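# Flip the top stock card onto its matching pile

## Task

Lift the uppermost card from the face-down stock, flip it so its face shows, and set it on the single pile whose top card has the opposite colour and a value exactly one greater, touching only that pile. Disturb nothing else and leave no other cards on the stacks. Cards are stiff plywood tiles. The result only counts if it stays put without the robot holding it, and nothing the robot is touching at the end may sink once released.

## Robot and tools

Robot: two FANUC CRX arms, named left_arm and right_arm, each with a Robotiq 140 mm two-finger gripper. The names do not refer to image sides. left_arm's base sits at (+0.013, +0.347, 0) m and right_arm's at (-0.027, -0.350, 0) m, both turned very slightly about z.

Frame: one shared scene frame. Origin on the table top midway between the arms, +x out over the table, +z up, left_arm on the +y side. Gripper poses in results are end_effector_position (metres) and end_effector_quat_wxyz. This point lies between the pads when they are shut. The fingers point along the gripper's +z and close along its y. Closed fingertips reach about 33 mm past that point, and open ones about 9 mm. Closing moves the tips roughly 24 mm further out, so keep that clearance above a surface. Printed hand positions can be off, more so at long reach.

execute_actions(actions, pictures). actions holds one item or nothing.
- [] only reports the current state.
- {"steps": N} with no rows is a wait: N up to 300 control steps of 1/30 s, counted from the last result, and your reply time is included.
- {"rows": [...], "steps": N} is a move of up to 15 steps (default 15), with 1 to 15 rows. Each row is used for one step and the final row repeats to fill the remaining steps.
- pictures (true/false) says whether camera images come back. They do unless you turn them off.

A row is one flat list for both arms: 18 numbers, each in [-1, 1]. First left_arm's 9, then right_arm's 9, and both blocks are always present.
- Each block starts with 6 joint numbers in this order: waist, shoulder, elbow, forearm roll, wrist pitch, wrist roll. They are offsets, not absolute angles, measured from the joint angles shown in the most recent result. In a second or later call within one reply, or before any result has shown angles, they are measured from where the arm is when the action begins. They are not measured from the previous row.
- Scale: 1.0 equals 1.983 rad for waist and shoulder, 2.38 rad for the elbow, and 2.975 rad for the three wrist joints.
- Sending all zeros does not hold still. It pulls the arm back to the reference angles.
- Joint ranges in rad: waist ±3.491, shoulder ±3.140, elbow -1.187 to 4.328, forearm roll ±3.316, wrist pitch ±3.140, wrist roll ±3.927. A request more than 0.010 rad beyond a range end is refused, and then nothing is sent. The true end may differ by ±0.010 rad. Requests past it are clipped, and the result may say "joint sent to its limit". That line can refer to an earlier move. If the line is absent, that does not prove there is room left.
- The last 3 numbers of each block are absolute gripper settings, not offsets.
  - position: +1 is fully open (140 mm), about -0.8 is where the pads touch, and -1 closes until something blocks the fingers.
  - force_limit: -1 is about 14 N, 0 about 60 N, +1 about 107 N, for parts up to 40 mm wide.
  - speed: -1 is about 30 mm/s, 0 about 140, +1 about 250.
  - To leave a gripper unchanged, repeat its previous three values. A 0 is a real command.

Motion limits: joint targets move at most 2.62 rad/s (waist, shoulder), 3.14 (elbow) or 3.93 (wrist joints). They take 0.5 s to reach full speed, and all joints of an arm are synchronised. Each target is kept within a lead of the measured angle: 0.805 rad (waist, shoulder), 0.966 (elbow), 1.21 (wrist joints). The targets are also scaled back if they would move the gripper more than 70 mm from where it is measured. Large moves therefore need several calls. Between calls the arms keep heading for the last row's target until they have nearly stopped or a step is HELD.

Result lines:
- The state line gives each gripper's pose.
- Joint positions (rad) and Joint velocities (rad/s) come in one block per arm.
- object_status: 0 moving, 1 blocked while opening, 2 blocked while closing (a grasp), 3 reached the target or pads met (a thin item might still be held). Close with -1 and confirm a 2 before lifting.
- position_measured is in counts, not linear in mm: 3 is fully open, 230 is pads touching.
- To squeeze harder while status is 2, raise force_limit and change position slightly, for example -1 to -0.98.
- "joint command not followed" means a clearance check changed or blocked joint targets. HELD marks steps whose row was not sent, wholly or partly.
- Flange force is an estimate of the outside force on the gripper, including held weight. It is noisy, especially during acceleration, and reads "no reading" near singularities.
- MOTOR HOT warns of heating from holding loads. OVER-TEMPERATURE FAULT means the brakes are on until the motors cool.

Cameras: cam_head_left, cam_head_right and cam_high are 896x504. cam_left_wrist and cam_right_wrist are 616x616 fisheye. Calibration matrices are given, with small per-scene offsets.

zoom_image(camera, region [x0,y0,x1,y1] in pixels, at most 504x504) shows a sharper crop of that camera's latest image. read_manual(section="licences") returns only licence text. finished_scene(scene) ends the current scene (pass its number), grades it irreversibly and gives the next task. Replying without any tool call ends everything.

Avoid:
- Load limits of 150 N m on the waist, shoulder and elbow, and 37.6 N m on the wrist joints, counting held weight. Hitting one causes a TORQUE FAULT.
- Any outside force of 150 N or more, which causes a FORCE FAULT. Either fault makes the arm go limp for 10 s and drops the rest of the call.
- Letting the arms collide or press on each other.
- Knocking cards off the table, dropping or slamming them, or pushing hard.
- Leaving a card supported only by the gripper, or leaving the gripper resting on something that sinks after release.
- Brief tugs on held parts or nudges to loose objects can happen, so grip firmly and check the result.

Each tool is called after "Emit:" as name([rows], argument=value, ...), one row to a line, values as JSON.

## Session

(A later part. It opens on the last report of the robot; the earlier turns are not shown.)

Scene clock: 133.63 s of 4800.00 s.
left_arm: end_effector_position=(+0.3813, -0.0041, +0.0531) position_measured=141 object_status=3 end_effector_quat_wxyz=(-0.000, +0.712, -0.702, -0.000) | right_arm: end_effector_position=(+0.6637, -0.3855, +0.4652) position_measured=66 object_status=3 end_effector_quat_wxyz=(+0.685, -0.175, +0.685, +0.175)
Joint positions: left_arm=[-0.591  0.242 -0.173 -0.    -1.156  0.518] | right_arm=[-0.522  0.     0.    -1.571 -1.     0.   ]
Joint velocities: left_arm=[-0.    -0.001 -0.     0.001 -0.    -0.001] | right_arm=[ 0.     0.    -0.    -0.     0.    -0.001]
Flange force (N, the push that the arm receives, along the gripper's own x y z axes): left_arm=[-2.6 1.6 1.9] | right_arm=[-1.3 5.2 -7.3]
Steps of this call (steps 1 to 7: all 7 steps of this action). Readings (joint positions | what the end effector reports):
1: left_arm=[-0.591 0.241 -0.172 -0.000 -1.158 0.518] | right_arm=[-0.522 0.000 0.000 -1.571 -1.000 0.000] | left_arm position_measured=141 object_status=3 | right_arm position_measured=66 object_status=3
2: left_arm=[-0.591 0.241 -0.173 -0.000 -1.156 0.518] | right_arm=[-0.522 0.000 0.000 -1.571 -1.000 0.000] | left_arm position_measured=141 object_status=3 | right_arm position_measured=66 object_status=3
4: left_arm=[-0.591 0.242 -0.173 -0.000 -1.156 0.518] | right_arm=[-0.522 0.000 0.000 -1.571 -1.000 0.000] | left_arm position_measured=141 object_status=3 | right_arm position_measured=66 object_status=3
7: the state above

Emit:
execute_actions([
  {"rows": [[0,0.0004,-0.00044,0,0.00062,0,-0.1,-1,-0.4,0,0,0,0,0,0,0.5,0,0]], "steps": 6},
], pictures=false)

Emit:
execute_actions([
  {"rows": [[0,0.0004,-0.00044,0,0.00062,0,-0.1,-1,-0.4,0,0,0,0,0,0,0.5,0,0]], "steps": 6},
], pictures=false)

Scene clock: 137.67 s of 4800.00 s.
left_arm: end_effector_position=(+0.3813, -0.0041, +0.0522) position_measured=141 object_status=3 end_effector_quat_wxyz=(-0.000, +0.712, -0.702, -0.000) | right_arm: end_effector_position=(+0.6637, -0.3855, +0.4652) position_measured=66 object_status=3 end_effector_quat_wxyz=(+0.685, -0.175, +0.685, +0.175)
Joint positions: left_arm=[-0.591  0.243 -0.174 -0.    -1.154  0.518] | right_arm=[-0.522  0.     0.    -1.571 -1.     0.   ]
Joint velocities: left_arm=[ 0.001  0.002 -0.     0.     0.    -0.001] | right_arm=[-0.  0.  0. -0. -0. -0.]
Flange force (N, the push that the arm receives, along the gripper's own x y z axes): left_arm=[-4.1 3.4 2.1] | right_arm=[-2.1 2.2 -4.2]
Steps of this call (steps 1 to 15: the robot went on to your last target; steps 16 to 90: nothing new was sent; then 0.83 s passed at rest; steps 91 to 96: all 6 steps of this action). Readings (joint positions | what the end effector reports):
91: left_arm=[-0.591 0.242 -0.174 -0.000 -1.155 0.518] | right_arm=[-0.522 0.000 0.000 -1.571 -1.000 0.000] | left_arm position_measured=141 object_status=3 | right_arm position_measured=66 object_status=3
92: left_arm=[-0.591 0.242 -0.174 -0.000 -1.154 0.518] | right_arm=[-0.522 0.000 0.000 -1.571 -1.000 0.000] | left_arm position_measured=141 object_status=3 | right_arm position_measured=66 object_status=3
94: left_arm=[-0.591 0.243 -0.174 -0.000 -1.154 0.518] | right_arm=[-0.522 0.000 0.000 -1.571 -1.000 0.000] | left_arm position_measured=141 object_status=3 | right_arm position_measured=66 object_status=3
96: the state above

Scene clock: 137.87 s of 4800.00 s.
left_arm: end_effector_position=(+0.3813, -0.0041, +0.0514) position_measured=141 object_status=3 end_effector_quat_wxyz=(-0.000, +0.712, -0.702, -0.000) | right_arm: end_effector_position=(+0.6637, -0.3855, +0.4652) position_measured=66 object_status=3 end_effector_quat_wxyz=(+0.685, -0.175, +0.685, +0.175)
Joint positions: left_arm=[-0.591  0.243 -0.176 -0.    -1.152  0.518] | right_arm=[-0.522  0.     0.    -1.571 -1.     0.   ]
Joint velocities: left_arm=[ 0.001 -0.001 -0.001  0.001  0.     0.   ] | right_arm=[-0.    -0.001 -0.     0.001  0.     0.002]
Flange force (N, the push that the arm receives, along the gripper's own x y z axes): left_arm=[-4.3 2.6 2.2] | right_arm=[-3.2 2.1 -5.8]
Steps of this call (steps 1 to 6: all 6 steps of this action). Readings (joint positions | what the end effector reports):
1: left_arm=[-0.591 0.243 -0.175 -0.000 -1.154 0.518] | right_arm=[-0.522 0.000 0.000 -1.571 -1.000 0.000] | left_arm position_measured=141 object_status=3 | right_arm position_measured=66 object_status=3
2: left_arm=[-0.591 0.243 -0.175 -0.000 -1.152 0.518] | right_arm=[-0.522 0.000 0.000 -1.571 -1.000 0.000] | left_arm position_measured=141 object_status=3 | right_arm position_measured=66 object_status=3
4: left_arm=[-0.591 0.243 -0.176 -0.000 -1.152 0.518] | right_arm=[-0.522 0.000 0.000 -1.571 -1.000 0.000] | left_arm position_measured=141 object_status=3 | right_arm position_measured=66 object_status=3
6: the state above

Emit:
execute_actions([
  {"rows": [[0,0.0004,-0.00044,0,0.00062,0,-0.1,-1,-0.4,0,0,0,0,0,0,0.5,0,0]], "steps": 6},
], pictures=false)

Emit:
execute_actions([
  {"rows": [[0,0.0004,-0.00044,0,0.00062,0,-0.1,-1,-0.4,0,0,0,0,0,0,0.5,0,0]], "steps": 6},
], pictures=false)

Scene clock: 140.80 s of 4800.00 s.
left_arm: end_effector_position=(+0.3814, -0.0041, +0.0508) position_measured=141 object_status=3 end_effector_quat_wxyz=(-0.000, +0.712, -0.702, +0.000) | right_arm: end_effector_position=(+0.6637, -0.3855, +0.4652) position_measured=66 object_status=3 end_effector_quat_wxyz=(+0.685, -0.175, +0.685, +0.175)
Joint positions: left_arm=[-0.591  0.244 -0.176 -0.    -1.15   0.518] | right_arm=[-0.522  0.     0.    -1.571 -1.     0.   ]
Joint velocities: left_arm=[ 0.     0.    -0.001  0.001  0.001 -0.001] | right_arm=[-0.    -0.002  0.    -0.    -0.     0.001]
Flange force (N, the push that the arm receives, along the gripper's own x y z axes): left_arm=[-6.0 3.1 -19.3] | right_arm=[-1.4 5.5 -7.2]
Steps of this call (steps 1 to 15: the robot went on to your last target; steps 16 to 82: nothing new was sent; steps 83 to 88: all 6 steps of this action). Readings (joint positions | what the end effector reports):
83: left_arm=[-0.591 0.243 -0.176 -0.000 -1.152 0.518] | right_arm=[-0.522 0.000 0.000 -1.571 -1.000 0.000] | left_arm position_measured=141 object_status=3 | right_arm position_measured=66 object_status=3
84: left_arm=[-0.591 0.244 -0.176 -0.000 -1.150 0.518] | right_arm=[-0.522 0.000 0.000 -1.571 -1.000 0.000] | left_arm position_measured=141 object_status=3 | right_arm position_measured=66 object_status=3
86: left_arm=[-0.591 0.244 -0.176 -0.000 -1.150 0.518] | right_arm=[-0.522 0.000 0.000 -1.571 -1.000 0.000] | left_arm position_measured=141 object_status=3 | right_arm position_measured=66 object_status=3
88: the state above

Scene clock: 141.00 s of 4800.00 s.
left_arm: end_effector_position=(+0.3814, -0.0041, +0.0503) position_measured=141 object_status=3 end_effector_quat_wxyz=(-0.000, +0.712, -0.702, +0.000) | right_arm: end_effector_position=(+0.6637, -0.3855, +0.4652) position_measured=66 object_status=3 end_effector_quat_wxyz=(+0.685, -0.175, +0.685, +0.175)
Joint positions: left_arm=[-0.591  0.244 -0.177 -0.    -1.149  0.518] | right_arm=[-0.522  0.     0.    -1.571 -1.     0.   ]
Joint velocities: left_arm=[ 0.002  0.002 -0.001 -0.001  0.001 -0.001] | right_arm=[-0.001  0.001 -0.     0.    -0.     0.001]
Flange force (N, the push that the arm receives, along the gripper's own x y z axes): left_arm=[-17.7 8.8 -60.9] | right_arm=[-1.7 3.9 -4.1]
Steps of this call (steps 1 to 6: all 6 steps of this action). Readings (joint positions | what the end effector reports):
1: left_arm=[-0.591 0.244 -0.177 -0.000 -1.150 0.518] | right_arm=[-0.522 0.000 0.000 -1.571 -1.000 0.000] | left_arm position_measured=141 object_status=3 | right_arm position_measured=66 object_status=3
2: left_arm=[-0.591 0.244 -0.177 -0.000 -1.149 0.518] | right_arm=[-0.522 0.000 0.000 -1.571 -1.000 0.000] | left_arm position_measured=141 object_status=3 | right_arm position_measured=66 object_status=3
4: left_arm=[-0.591 0.244 -0.177 -0.000 -1.149 0.518] | right_arm=[-0.522 0.000 0.000 -1.571 -1.000 0.000] | left_arm position_measured=141 object_status=3 | right_arm position_measured=66 object_status=3
6: the state above

Emit:
execute_actions([
  {"rows": [[0,-0.00075,0.00082,0,-0.00115,0,-0.1,-1,0,0,0,0,0,0,0,0.5,0,0],[0,-0.00075,0.00082,0,-0.00115,0,-0.1,-1,0,0,0,0,0,0,0,0.5,0,0],[0,-0.00075,0.00082,0,-0.00115,0,-0.1,-1,0,0,0,0,0,0,0,0.5,0,0],[0,-0.00075,0.00082,0,-0.00115,0,-0.1,-1,0,0,0,0,0,0,0,0.5,0,0],[0,-0.00075,0.00082,0,-0.00115,0,0.07,-1,0,0,0,0,0,0,0,0.5,0,0],[0,-0.00075,0.00082,0,-0.00115,0,0.07,-1,0,0,0,0,0,0,0,0.5,0,0],[0,-0.00075,0.00082,0,-0.00115,0,0.07,-1,0,0,0,0,0,0,0,0.5,0,0],[0,-0.00075,0.00082,0,-0.00115,0,0.07,-1,0,0,0,0,0,0,0,0.5,0,0],[0,-0.00075,0.00082,0,-0.00115,0,0.07,-1,0,0,0,0,0,0,0,0.5,0,0],[0,-0.00075,0.00082,0,-0.00115,0,0.07,-1,0,0,0,0,0,0,0,0.5,0,0],[0,0.0012,-0.00131,0,0.00185,0,0.07,-1,0,0,0,0,0,0,0,0.5,0,0]], "steps": 15},
])

Emit:
zoom_image(camera="cam_left_wrist", region=[250, 230, 376, 350])

Emit:
zoom_image(camera="cam_head_left", region=[415, 290, 475, 345])

Scene clock: 147.73 s of 4800.00 s.
left_arm: end_effector_position=(+0.3814, -0.0041, +0.0479) position_measured=121 object_status=0 end_effector_quat_wxyz=(-0.000, +0.712, -0.702, +0.000) | right_arm: end_effector_position=(+0.6637, -0.3855, +0.4652) position_measured=66 object_status=3 end_effector_quat_wxyz=(+0.685, -0.175, +0.685, +0.175)
Joint positions: left_arm=[-0.591  0.247 -0.18  -0.    -1.143  0.518] | right_arm=[-0.522  0.     0.    -1.571 -1.     0.   ]
Joint velocities: left_arm=[-0.001 -0.    -0.001 -0.001  0.003  0.   ] | right_arm=[ 0.     0.002  0.    -0.     0.    -0.001]
Flange force (N, the push that the arm receives, along the gripper's own x y z axes): left_arm=[-4.0 0.4 3.0] | right_arm=[-0.5 4.7 -5.2]
Steps of this call (steps 1 to 15: the robot went on to your last target; steps 16 to 90: nothing new was sent; then 3.23 s passed at rest; steps 91 to 105: all 15 steps of this action). Readings (joint positions | what the end effector reports):
91: left_arm=[-0.591 0.245 -0.177 -0.000 -1.148 0.518] | right_arm=[-0.522 0.000 0.000 -1.571 -1.000 0.000] | left_arm position_measured=141 object_status=3 | right_arm position_measured=66 object_status=3
92: left_arm=[-0.591 0.244 -0.177 -0.000 -1.150 0.518] | right_arm=[-0.522 0.000 0.000 -1.571 -1.000 0.000] | left_arm position_measured=141 object_status=3 | right_arm position_measured=66 object_status=3
94: left_arm=[-0.591 0.244 -0.176 -0.000 -1.151 0.518] | right_arm=[-0.522 0.000 0.000 -1.571 -1.000 0.000] | left_arm position_measured=141 object_status=3 | right_arm position_measured=66 object_status=3
98: left_arm=[-0.591 0.243 -0.176 -0.000 -1.152 0.518] | right_arm=[-0.522 0.000 0.000 -1.571 -1.000 0.000] | left_arm position_measured=122 object_status=0 | right_arm position_measured=66 object_status=3
105: the state above
camera_calibration (this result's frames):
cam_left_wrist: T_world_to_cam=[[-0.995496, 0.0914012, -0.0251791, 0.383966], [0.072538, 0.905327, 0.418474, -0.0520667], [0.0610443, 0.414763, -0.90788, 0.192556], [0, 0, 0, 1]] pos_world=[0.374259, -0.0678227, 0.206274]
cam_right_wrist: T_world_to_cam=[[-0.504353, 0.860482, -0.0721038, 0.695791], [-0.369564, -0.139633, 0.918654, -0.218953], [0.780417, 0.489972, 0.388427, -0.32384], [0, 0, 0, 1]] pos_world=[0.522737, -0.470616, 0.3771]

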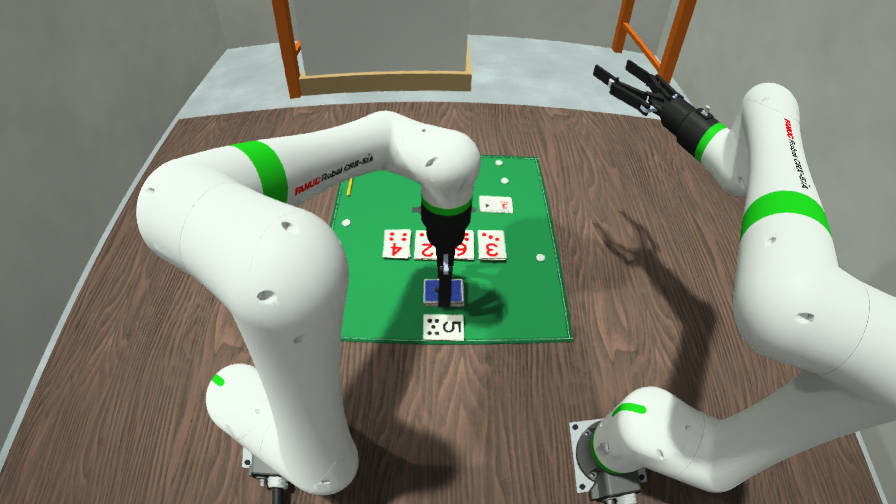

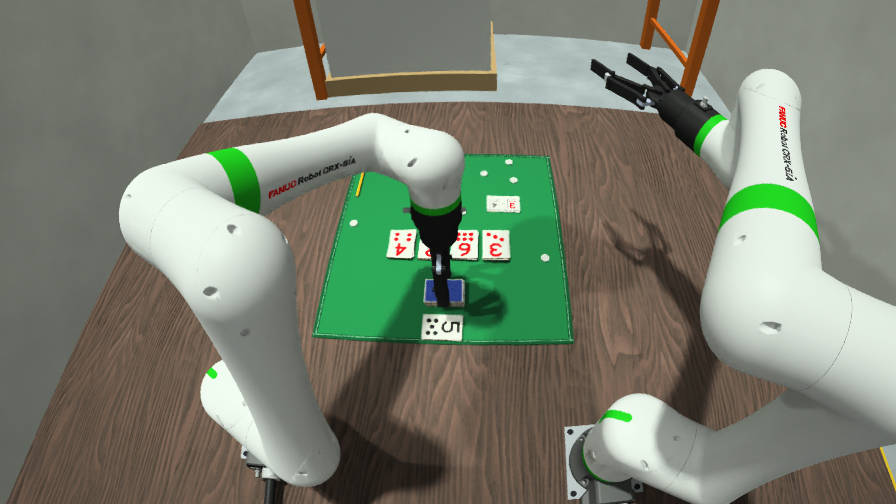

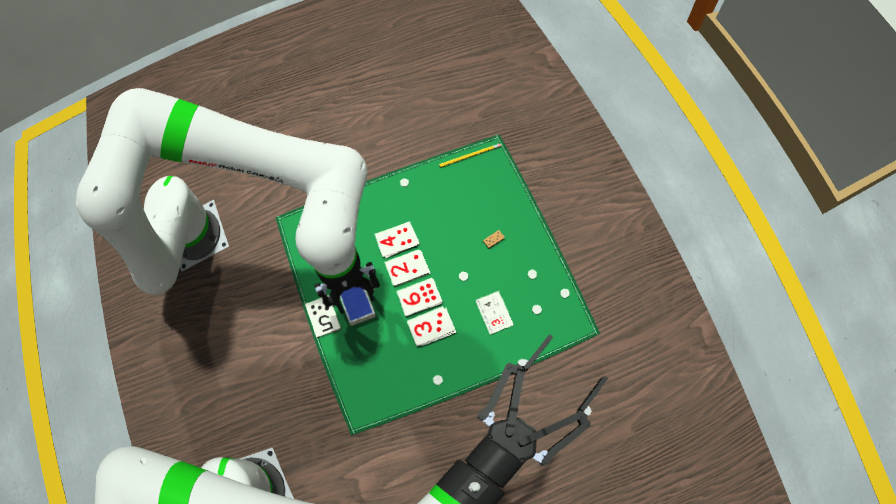

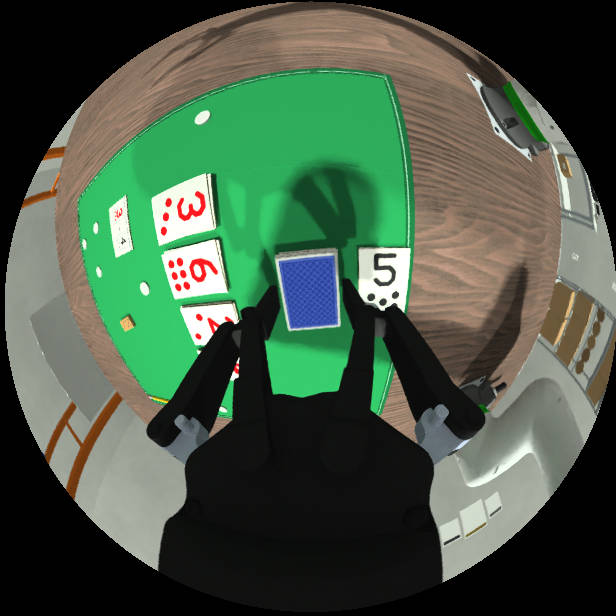

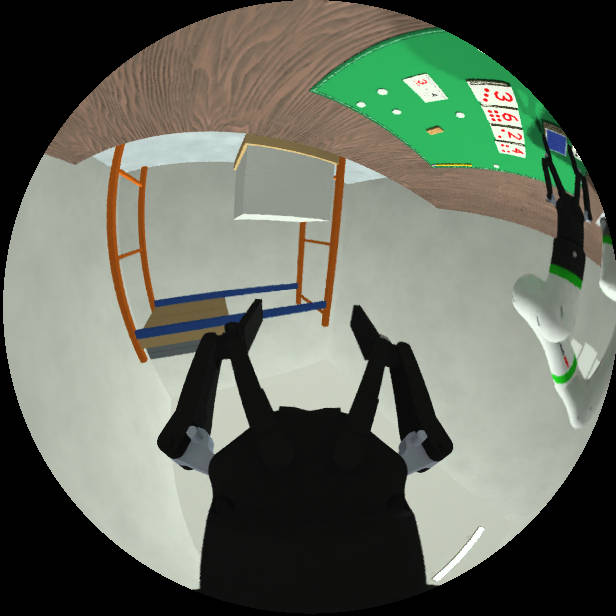

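Region (250, 230, 376, 350) of cam_left_wrist's 616x616 image, scaled by 4.000, with more detail than that image has; it fills the top 480 rows of this view, and the rest is white.

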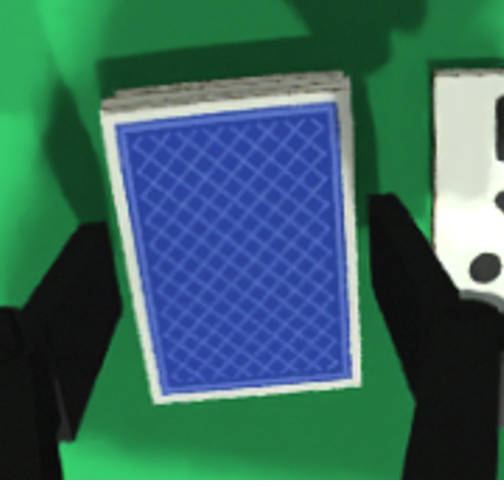

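Region (415, 290, 475, 345) of cam_head_left's 896x504 image, scaled by 8.400, with more detail than that image has; it fills the top 462 rows of this view, and the rest is white.

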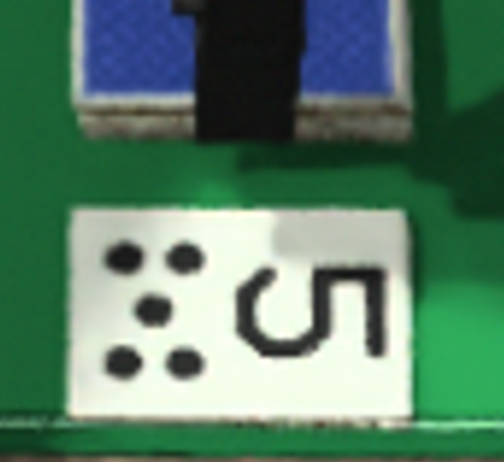

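Emit:
execute_actions([
  {"rows": [[0,-0.00015,0.00016,0,-0.00023,0,-0.2,-0.4,-0.8,0,0,0,0,0,0,0.5,0,0]], "steps": 15},
], pictures=false)

Emit:
execute_actions([
  {"rows": [[0,-0.0005,0.00055,0,-0.00077,0,-0.2,-0.4,-0.8,0,0,0,0,0,0,0.5,0,0],[0,-0.001,0.0011,0,-0.00154,0,-0.2,-0.4,-0.8,0,0,0,0,0,0,0.5,0,0],[0,-0.002,0.0022,0,-0.0031,0,-0.2,-0.4,-0.8,0,0,0,0,0,0,0.5,0,0],[0,-0.003,0.0033,0,-0.0046,0,-0.2,-0.4,-0.8,0,0,0,0,0,0,0.5,0,0],[0,-0.004,0.0044,0,-0.0062,0,-0.2,-0.4,-0.8,0,0,0,0,0,0,0.5,0,0],[0,-0.00494,0.0055,0,-0.0077,0,-0.2,-0.4,-0.8,0,0,0,0,0,0,0.5,0,0],[0,-0.0059,0.0066,0,-0.0092,0,-0.2,-0.4,-0.8,0,0,0,0,0,0,0.5,0,0],[0,-0.0068,0.0078,0,-0.0108,0,-0.2,-0.4,-0.8,0,0,0,0,0,0,0.5,0,0],[0,-0.0073,0.0084,0,-0.01155,0,-0.2,-0.4,-0.8,0,0,0,0,0,0,0.5,0,0]], "steps": 13},
])

Emit:
zoom_image(camera="cam_left_wrist", region=[250, 230, 376, 350])

Emit:
zoom_image(camera="cam_head_left", region=[410, 265, 480, 320])

Scene clock: 154.87 s of 4800.00 s.
left_arm: end_effector_position=(+0.3814, -0.0041, +0.0483) position_measured=137 object_status=0 end_effector_quat_wxyz=(-0.000, +0.712, -0.702, +0.000) | right_arm: end_effector_position=(+0.6637, -0.3855, +0.4652) position_measured=66 object_status=3 end_effector_quat_wxyz=(+0.685, -0.175, +0.685, +0.175)
Joint positions: left_arm=[-0.591  0.246 -0.18  -0.    -1.144  0.518] | right_arm=[-0.522  0.     0.    -1.571 -1.     0.   ]
Joint velocities: left_arm=[ 0.001 -0.001  0.    -0.    -0.    -0.001] | right_arm=[ 0.001 -0.001 -0.    -0.001  0.    -0.002]
Flange force (N, the push that the arm receives, along the gripper's own x y z axes): left_arm=[-2.4 0.9 -1.5] | right_arm=[-2.9 3.2 -5.8]
Steps of this call (steps 1 to 15: the robot went on to your last target; steps 16 to 90: nothing new was sent; then 3.63 s passed at rest; steps 91 to 105: all 15 steps of this action). Readings (joint positions | what the end effector reports):
91: left_arm=[-0.591 0.247 -0.180 -0.000 -1.143 0.518] | right_arm=[-0.522 0.000 0.000 -1.571 -1.000 0.000] | left_arm position_measured=121 object_status=0 | right_arm position_measured=66 object_status=3
92: left_arm=[-0.591 0.247 -0.180 -0.000 -1.143 0.518] | right_arm=[-0.522 0.000 0.000 -1.571 -1.000 0.000] | left_arm position_measured=122 object_status=0 | right_arm position_measured=66 object_status=3
94: left_arm=[-0.591 0.247 -0.180 -0.000 -1.143 0.518] | right_arm=[-0.522 0.000 0.000 -1.571 -1.000 0.000] | left_arm position_measured=128 object_status=0 | right_arm position_measured=66 object_status=3
98: left_arm=[-0.591 0.247 -0.180 -0.000 -1.144 0.518] | right_arm=[-0.522 0.000 0.000 -1.571 -1.000 0.000] | left_arm position_measured=134 object_status=0 | right_arm position_measured=66 object_status=3
105: the state above

Scene clock: 155.30 s of 4800.00 s.
left_arm: end_effector_position=(+0.3816, -0.0042, +0.0633) position_measured=137 object_status=2 end_effector_quat_wxyz=(-0.000, +0.712, -0.702, +0.000) | right_arm: end_effector_position=(+0.6637, -0.3855, +0.4652) position_measured=66 object_status=3 end_effector_quat_wxyz=(+0.685, -0.175, +0.685, +0.175)
Joint positions: left_arm=[-0.591  0.232 -0.16  -0.    -1.178  0.518] | right_arm=[-0.522  0.     0.    -1.571 -1.     0.   ]
Joint velocities: left_arm=[ 0.001  0.001  0.     0.002 -0.001  0.   ] | right_arm=[-0.001  0.     0.    -0.     0.    -0.001]
Flange force (N, the push that the arm receives, along the gripper's own x y z axes): left_arm=[-3.4 1.9 1.2] | right_arm=[-1.8 4.6 -5.1]
Steps of this call (steps 1 to 13: all 13 steps of this action). Readings (joint positions | what the end effector reports):
1: left_arm=[-0.591 0.246 -0.180 -0.000 -1.144 0.518] | right_arm=[-0.522 0.000 0.000 -1.571 -1.000 0.000] | left_arm position_measured=137 object_status=2 | right_arm position_measured=66 object_status=3
2: left_arm=[-0.591 0.246 -0.179 -0.000 -1.146 0.518] | right_arm=[-0.522 0.000 0.000 -1.571 -1.000 0.000] | left_arm position_measured=137 object_status=2 | right_arm position_measured=66 object_status=3
4: left_arm=[-0.591 0.243 -0.175 -0.000 -1.152 0.518] | right_arm=[-0.522 0.000 0.000 -1.571 -1.000 0.000] | left_arm position_measured=137 object_status=2 | right_arm position_measured=66 object_status=3
8: left_arm=[-0.591 0.235 -0.165 -0.000 -1.170 0.518] | right_arm=[-0.522 0.000 0.000 -1.571 -1.000 0.000] | left_arm position_measured=137 object_status=2 | right_arm position_measured=66 object_status=3
13: the state above
camera_calibration (this result's frames):
cam_left_wrist: T_world_to_cam=[[-0.995492, 0.0913851, -0.0253768, 0.384539], [0.0724462, 0.905369, 0.418399, -0.0583784], [0.0612108, 0.414675, -0.907909, 0.206452], [0, 0, 0, 1]] pos_world=[0.374398, -0.0678977, 0.221624]
cam_right_wrist: T_world_to_cam=[[-0.504353, 0.860482, -0.0721039, 0.695791], [-0.369564, -0.139633, 0.918654, -0.218953], [0.780417, 0.489973, 0.388427, -0.32384], [0, 0, 0, 1]] pos_world=[0.522737, -0.470616, 0.3771]

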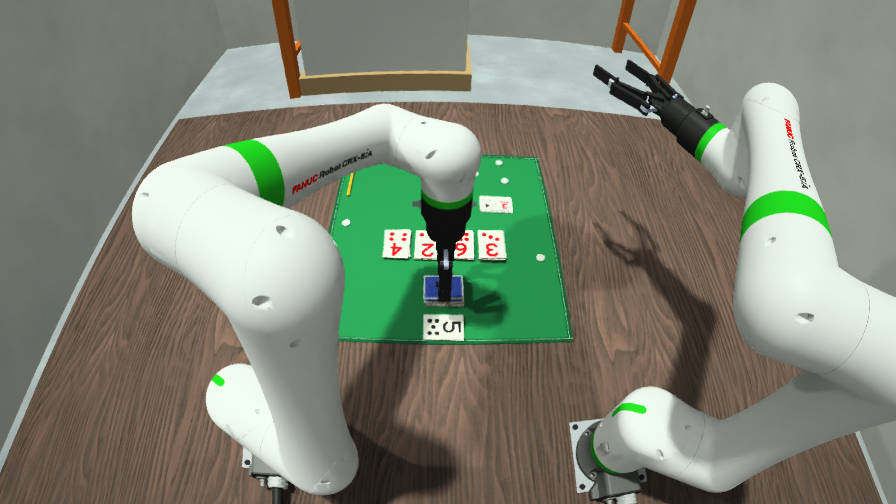

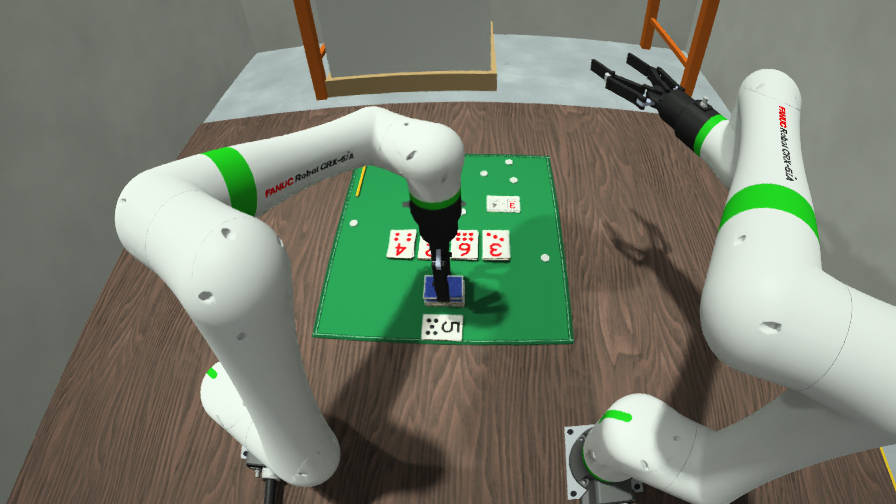

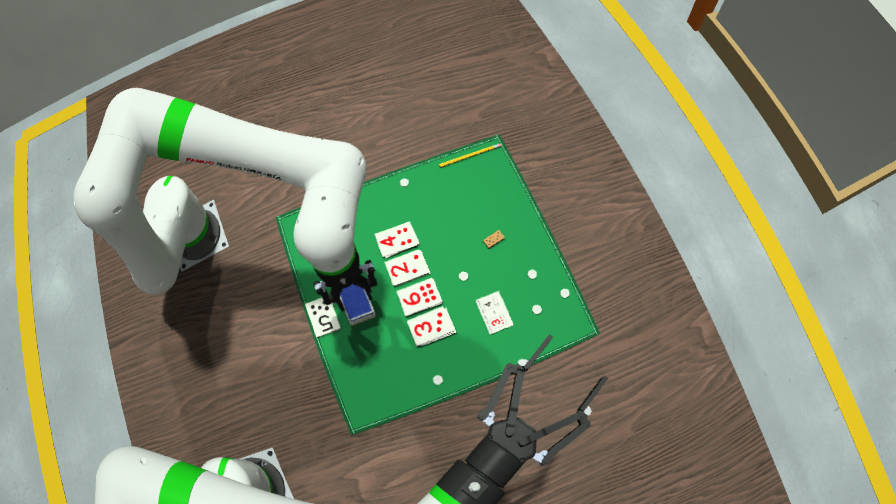

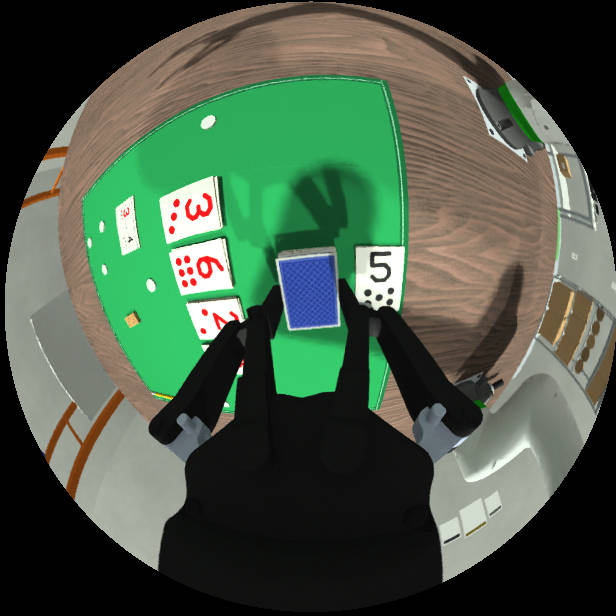

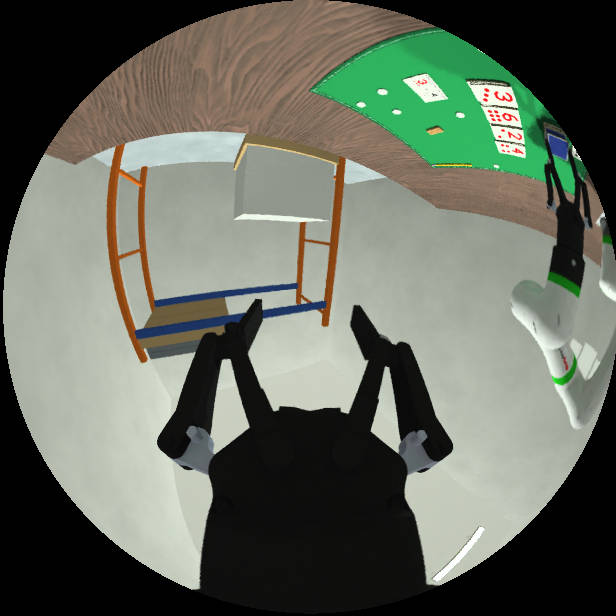

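Region (250, 230, 376, 350) of cam_left_wrist's 616x616 image, scaled by 4.000, with more detail than that image has; it fills the top 480 rows of this view, and the rest is white.

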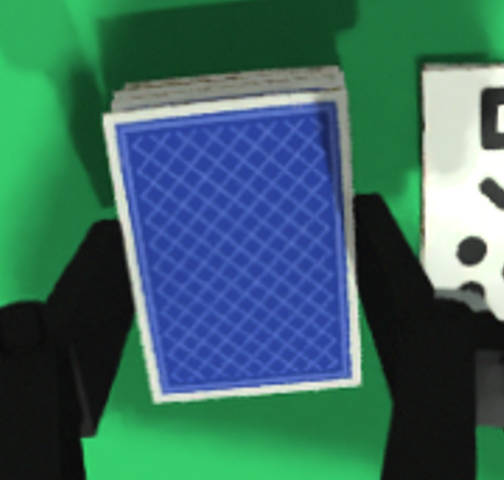

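Region (410, 265, 480, 320) of cam_head_left's 896x504 image, scaled by 7.200, with more detail than that image has; it fills the top 396 rows of this view, and the rest is white.

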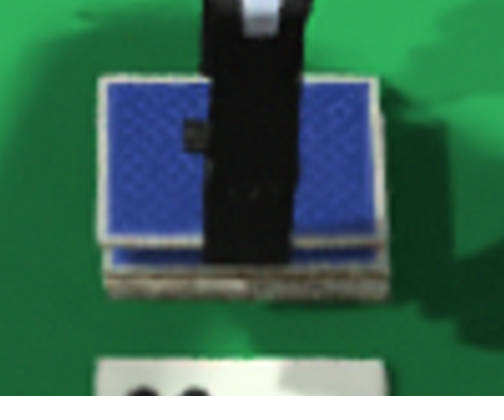

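Emit:
execute_actions([
  {"rows": [[0,-0.0168,0.0245,0,-0.0308,0,-0.2,-0.4,-0.8,0,0,0,0,-0.36,0,0.5,0,0],[0,-0.0168,0.0245,0,-0.0308,0,-0.2,-0.4,-0.8,0,0,0,0,-0.36,0,0.5,0,0],[0,-0.0168,0.0245,0,-0.0308,0,-0.2,-0.4,-0.8,0,0,0,0,-0.36,0,0.5,0,0],[0,-0.0168,0.0245,0,-0.0308,0,-0.2,-0.4,-0.8,0,0,0,0,-0.36,0,0.5,0,0],[0,-0.0168,0.0245,0,-0.0308,0,-0.2,-0.4,-0.8,0,0,0,0,-0.36,0,0.5,0,0],[0.2537,-0.1740,-0.2245,0.5280,-0.1320,0.1586,-0.2,-0.4,-0.8,0,0,0,0,-0.36,0,0.5,0,0]], "steps": 15},
], pictures=false)

Emit:
execute_actions([
  {"steps": 33},
], pictures=false)

Scene clock: 172.77 s of 4800.00 s.
left_arm: end_effector_position=(+0.3179, -0.0278, +0.1571) position_measured=137 object_status=2 end_effector_quat_wxyz=(+0.175, +0.811, -0.558, -0.020) | right_arm: end_effector_position=(+0.5380, -0.2528, +0.4652) position_measured=66 object_status=3 end_effector_quat_wxyz=(+0.618, -0.345, +0.617, +0.344)
Joint positions: left_arm=[-0.458  0.101 -0.236  0.34  -1.37   0.645] | right_arm=[-0.522  0.     0.    -1.571 -1.518  0.   ]
Joint velocities: left_arm=[ 0.571 -0.33  -0.703  1.697 -0.307  0.527] | right_arm=[-0.001 -0.002  0.    -0.001 -1.306  0.001]
Flange force (N, the push that the arm receives, along the gripper's own x y z axes): left_arm=[-11.0 -2.3 5.5] | right_arm=[-1.8 9.1 -3.2]
Steps of this call (steps 1 to 15: the robot went on to your last target; steps 16 to 90: nothing new was sent; then 13.97 s passed at rest; steps 91 to 105: all 15 steps of this action). Readings (joint positions | what the end effector reports):
91: left_arm=[-0.591 0.232 -0.159 -0.000 -1.179 0.518] | right_arm=[-0.522 0.000 0.000 -1.571 -1.000 0.000] | left_arm position_measured=137 object_status=2 | right_arm position_measured=66 object_status=3
92: left_arm=[-0.591 0.230 -0.156 -0.000 -1.185 0.518] | right_arm=[-0.522 0.000 0.000 -1.571 -1.006 0.000] | left_arm position_measured=137 object_status=2 | right_arm position_measured=66 object_status=3
94: left_arm=[-0.591 0.216 -0.132 -0.000 -1.223 0.518] | right_arm=[-0.522 0.000 0.000 -1.571 -1.044 0.000] | left_arm position_measured=137 object_status=2 | right_arm position_measured=66 object_status=3
98: left_arm=[-0.583 0.186 -0.105 0.020 -1.287 0.528] | right_arm=[-0.522 0.000 0.000 -1.571 -1.207 0.000] | left_arm position_measured=137 object_status=2 | right_arm position_measured=66 object_status=3
105: the state above

Scene clock: 173.87 s of 4800.00 s.
left_arm: end_effector_position=(+0.3976, -0.0099, +0.4650) position_measured=137 object_status=2 end_effector_quat_wxyz=(+0.707, +0.707, -0.000, -0.000) | right_arm: end_effector_position=(+0.3509, -0.1997, +0.4651) position_measured=66 object_status=3 end_effector_quat_wxyz=(+0.500, -0.500, +0.500, +0.500)
Joint positions: left_arm=[-0.088 -0.113 -0.694  1.57  -1.571  0.99 ] | right_arm=[-0.522  0.     0.    -1.571 -2.071  0.   ]
Joint velocities: left_arm=[ 0.001  0.    -0.     0.    -0.    -0.   ] | right_arm=[ 0.001  0.     0.     0.    -0.    -0.001]
Flange force (N, the push that the arm receives, along the gripper's own x y z axes): left_arm=[-2.6 -2.3 -3.2] | right_arm=[-1.1 7.3 1.4]
Steps of this call (steps 1 to 33: the robot went on to your last target). Readings (joint positions | what the end effector reports):
1: left_arm=[-0.440 0.090 -0.259 0.397 -1.380 0.662] | right_arm=[-0.522 0.000 0.000 -1.571 -1.563 0.000] | left_arm position_measured=137 object_status=2 | right_arm position_measured=66 object_status=3
2: left_arm=[-0.422 0.080 -0.281 0.454 -1.389 0.678] | right_arm=[-0.522 0.000 0.000 -1.571 -1.607 0.000] | left_arm position_measured=137 object_status=2 | right_arm position_measured=66 object_status=3
4: left_arm=[-0.389 0.061 -0.322 0.564 -1.407 0.709] | right_arm=[-0.522 0.000 0.000 -1.571 -1.696 0.000] | left_arm position_measured=137 object_status=2 | right_arm position_measured=66 object_status=3
8: left_arm=[-0.325 0.024 -0.401 0.777 -1.442 0.768] | right_arm=[-0.522 0.000 0.000 -1.571 -1.875 0.000] | left_arm position_measured=137 object_status=2 | right_arm position_measured=66 object_status=3
33: the state above

Emit:
execute_actions([
  {"rows": [[0,0,0,0,0,0,-0.2,-0.4,-0.8,0.1542,0,0,0,0.1028,0,0.5,0,0]], "steps": 15},
], pictures=false)

Emit:
execute_actions([
  {"steps": 6},
])

Emit:
zoom_image(camera="cam_right_wrist", region=[230, 240, 390, 380])

Scene clock: 178.97 s of 4800.00 s.
left_arm: end_effector_position=(+0.3976, -0.0098, +0.4650) position_measured=137 object_status=2 end_effector_quat_wxyz=(+0.707, +0.707, -0.000, -0.000) | right_arm: end_effector_position=(+0.3952, -0.0774, +0.4652) position_measured=66 object_status=3 end_effector_quat_wxyz=(+0.500, -0.500, +0.500, +0.500)
Joint positions: left_arm=[-0.088 -0.113 -0.694  1.57  -1.571  0.99 ] | right_arm=[-0.218  0.     0.    -1.571 -1.767  0.   ]
Joint velocities: left_arm=[-0.001  0.002  0.     0.001 -0.    -0.   ] | right_arm=[ 0.126 -0.001 -0.    -0.     0.126  0.001]
Flange force (N, the push that the arm receives, along the gripper's own x y z axes): left_arm=[-1.8 -2.6 -1.5] | right_arm=[0.1 4.3 16.7]
Steps of this call (steps 1 to 15: the robot went on to your last target; steps 16 to 90: nothing new was sent; then 1.60 s passed at rest; steps 91 to 105: all 15 steps of this action). Readings (joint positions | what the end effector reports):
91: left_arm=[-0.088 -0.113 -0.694 1.570 -1.571 0.990] | right_arm=[-0.521 0.000 0.000 -1.571 -2.071 0.000] | left_arm position_measured=137 object_status=2 | right_arm position_measured=66 object_status=3
92: left_arm=[-0.088 -0.113 -0.694 1.570 -1.571 0.990] | right_arm=[-0.517 0.000 0.000 -1.571 -2.067 0.000] | left_arm position_measured=137 object_status=2 | right_arm position_measured=66 object_status=3
94: left_arm=[-0.088 -0.113 -0.694 1.570 -1.571 0.990] | right_arm=[-0.492 0.000 0.000 -1.571 -2.041 0.000] | left_arm position_measured=137 object_status=2 | right_arm position_measured=66 object_status=3
98: left_arm=[-0.088 -0.113 -0.694 1.570 -1.571 0.990] | right_arm=[-0.377 0.000 0.000 -1.571 -1.927 0.000] | left_arm position_measured=137 object_status=2 | right_arm position_measured=66 object_status=3
105: the state above

Scene clock: 179.17 s of 4800.00 s.
left_arm: end_effector_position=(+0.3976, -0.0098, +0.4650) position_measured=137 object_status=2 end_effector_quat_wxyz=(+0.707, +0.707, -0.000, -0.000) | right_arm: end_effector_position=(+0.3955, -0.0765, +0.4652) position_measured=66 object_status=3 end_effector_quat_wxyz=(+0.500, -0.500, +0.500, +0.500)
Joint positions: left_arm=[-0.088 -0.113 -0.694  1.57  -1.571  0.99 ] | right_arm=[-0.216  0.     0.    -1.571 -1.765  0.   ]
Joint velocities: left_arm=[-0.001 -0.001 -0.     0.     0.     0.   ] | right_arm=[ 0.001 -0.002 -0.     0.    -0.    -0.001]
Flange force (N, the push that the arm receives, along the gripper's own x y z axes): left_arm=[-3.2 -3.3 -2.3] | right_arm=[0.1 7.6 -1.4]
Steps of this call (steps 1 to 6: the robot went on to your last target). Readings (joint positions | what the end effector reports):
1: left_arm=[-0.088 -0.113 -0.694 1.570 -1.571 0.990] | right_arm=[-0.216 0.000 0.000 -1.571 -1.765 0.000] | left_arm position_measured=137 object_status=2 | right_arm position_measured=66 object_status=3
2: left_arm=[-0.088 -0.113 -0.694 1.570 -1.571 0.990] | right_arm=[-0.216 0.000 0.000 -1.571 -1.765 0.000] | left_arm position_measured=137 object_status=2 | right_arm position_measured=66 object_status=3
4: left_arm=[-0.088 -0.113 -0.694 1.570 -1.571 0.990] | right_arm=[-0.216 0.000 0.000 -1.571 -1.765 0.000] | left_arm position_measured=137 object_status=2 | right_arm position_measured=66 object_status=3
6: the state above
camera_calibration (this result's frames):
cam_left_wrist: T_world_to_cam=[[-0.105404, -0.0246486, 0.994124, -0.417882], [-0.903788, 0.419368, -0.0854278, 0.395113], [-0.414798, -0.907482, -0.0664801, 0.357488], [0, 0, 0, 1]] pos_world=[0.461337, 0.148416, 0.472946]
cam_right_wrist: T_world_to_cam=[[-0.996926, -0.0301518, -0.0723082, 0.42146], [-0.0547998, -0.391214, 0.918667, -0.418646], [-0.0559875, 0.919806, 0.38836, 0.0977997], [0, 0, 0, 1]] pos_world=[0.402698, -0.241029, 0.37709]

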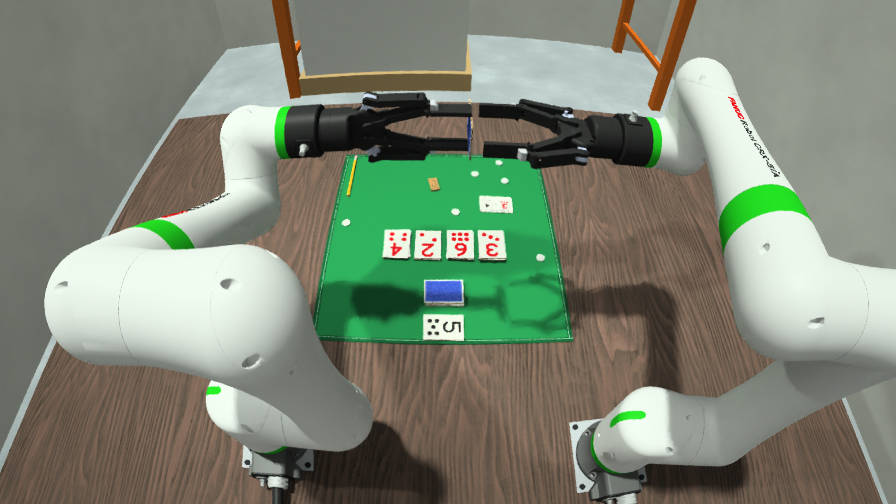

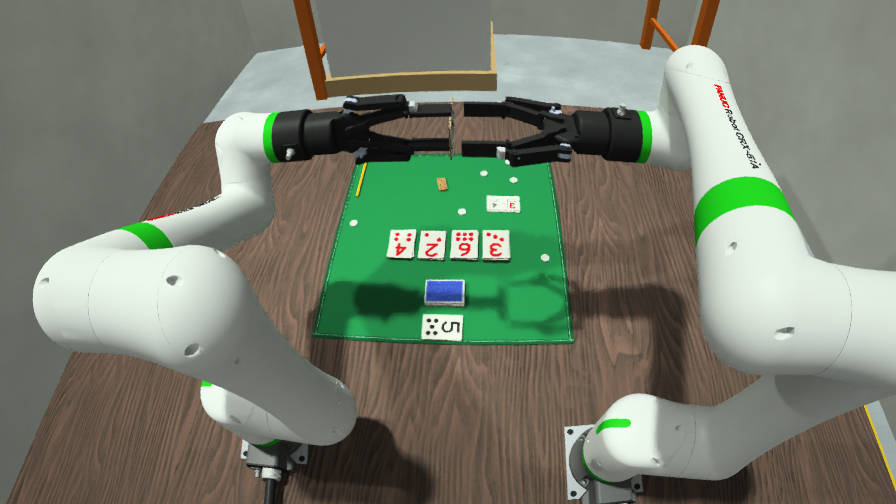

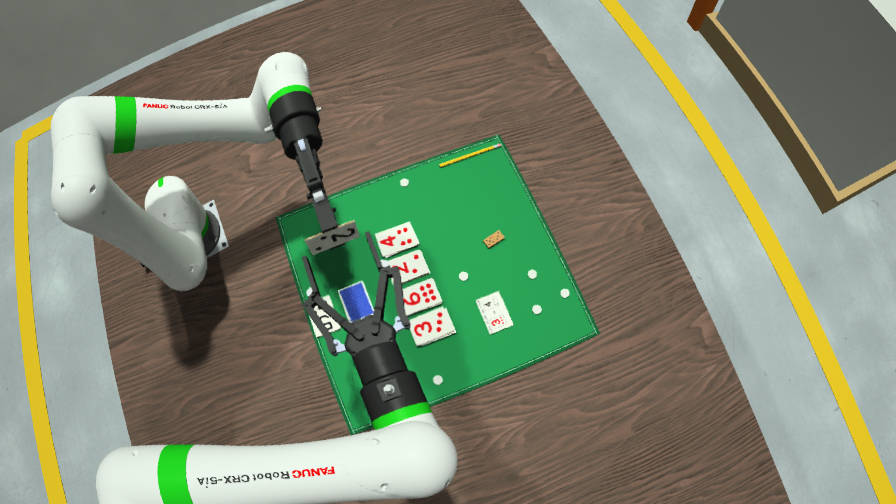

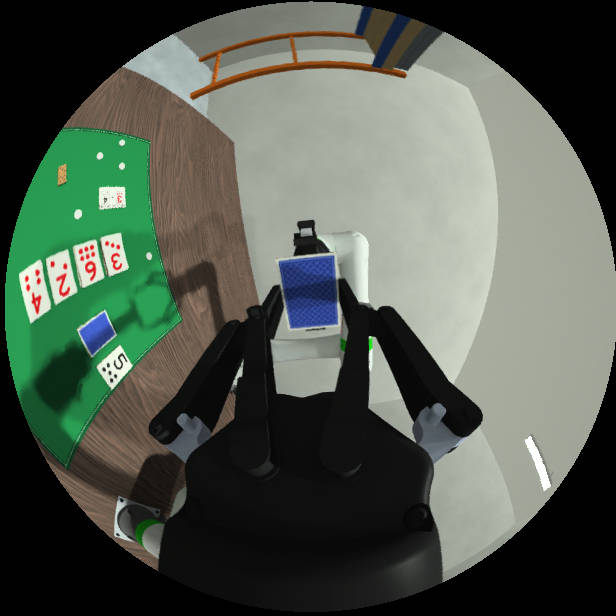

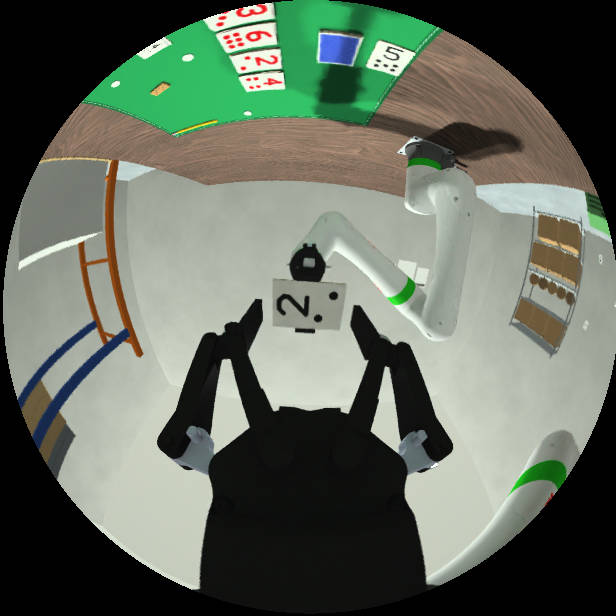

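Region (230, 240, 390, 380) of cam_right_wrist's 616x616 image, scaled by 3.150, with more detail than that image has; it fills the top 441 rows of this view, and the rest is white.

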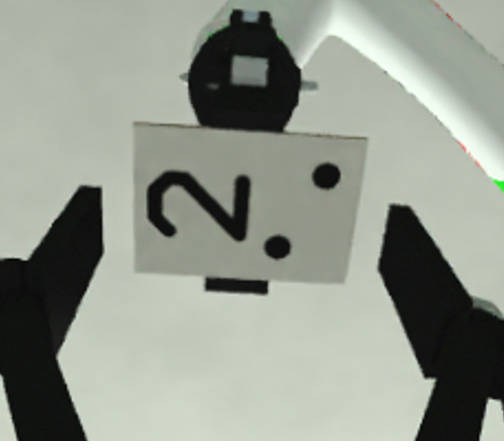

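Emit:
zoom_image(camera="cam_head_right", region=[425, 90, 495, 165])

Emit:
zoom_image(camera="cam_head_left", region=[445, 90, 515, 165])

Region (425, 90, 495, 165) of cam_head_right's 896x504 image, scaled by 6.720, with more detail than that image has; it fills the left 470 columns of this view, and the rest is white.

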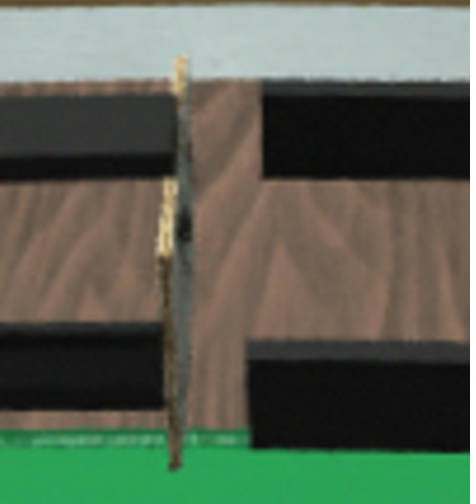

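Region (445, 90, 515, 165) of cam_head_left's 896x504 image, scaled by 6.720, with more detail than that image has; it fills the left 470 columns of this view, and the rest is white.

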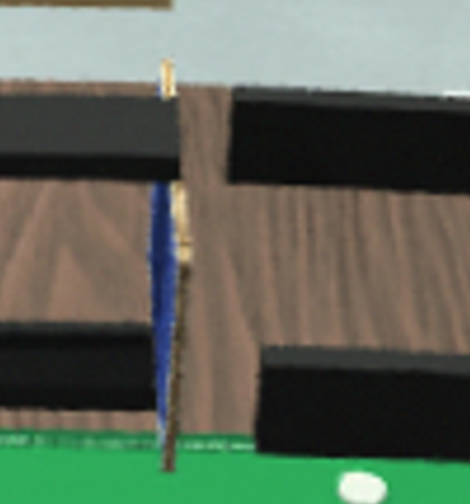

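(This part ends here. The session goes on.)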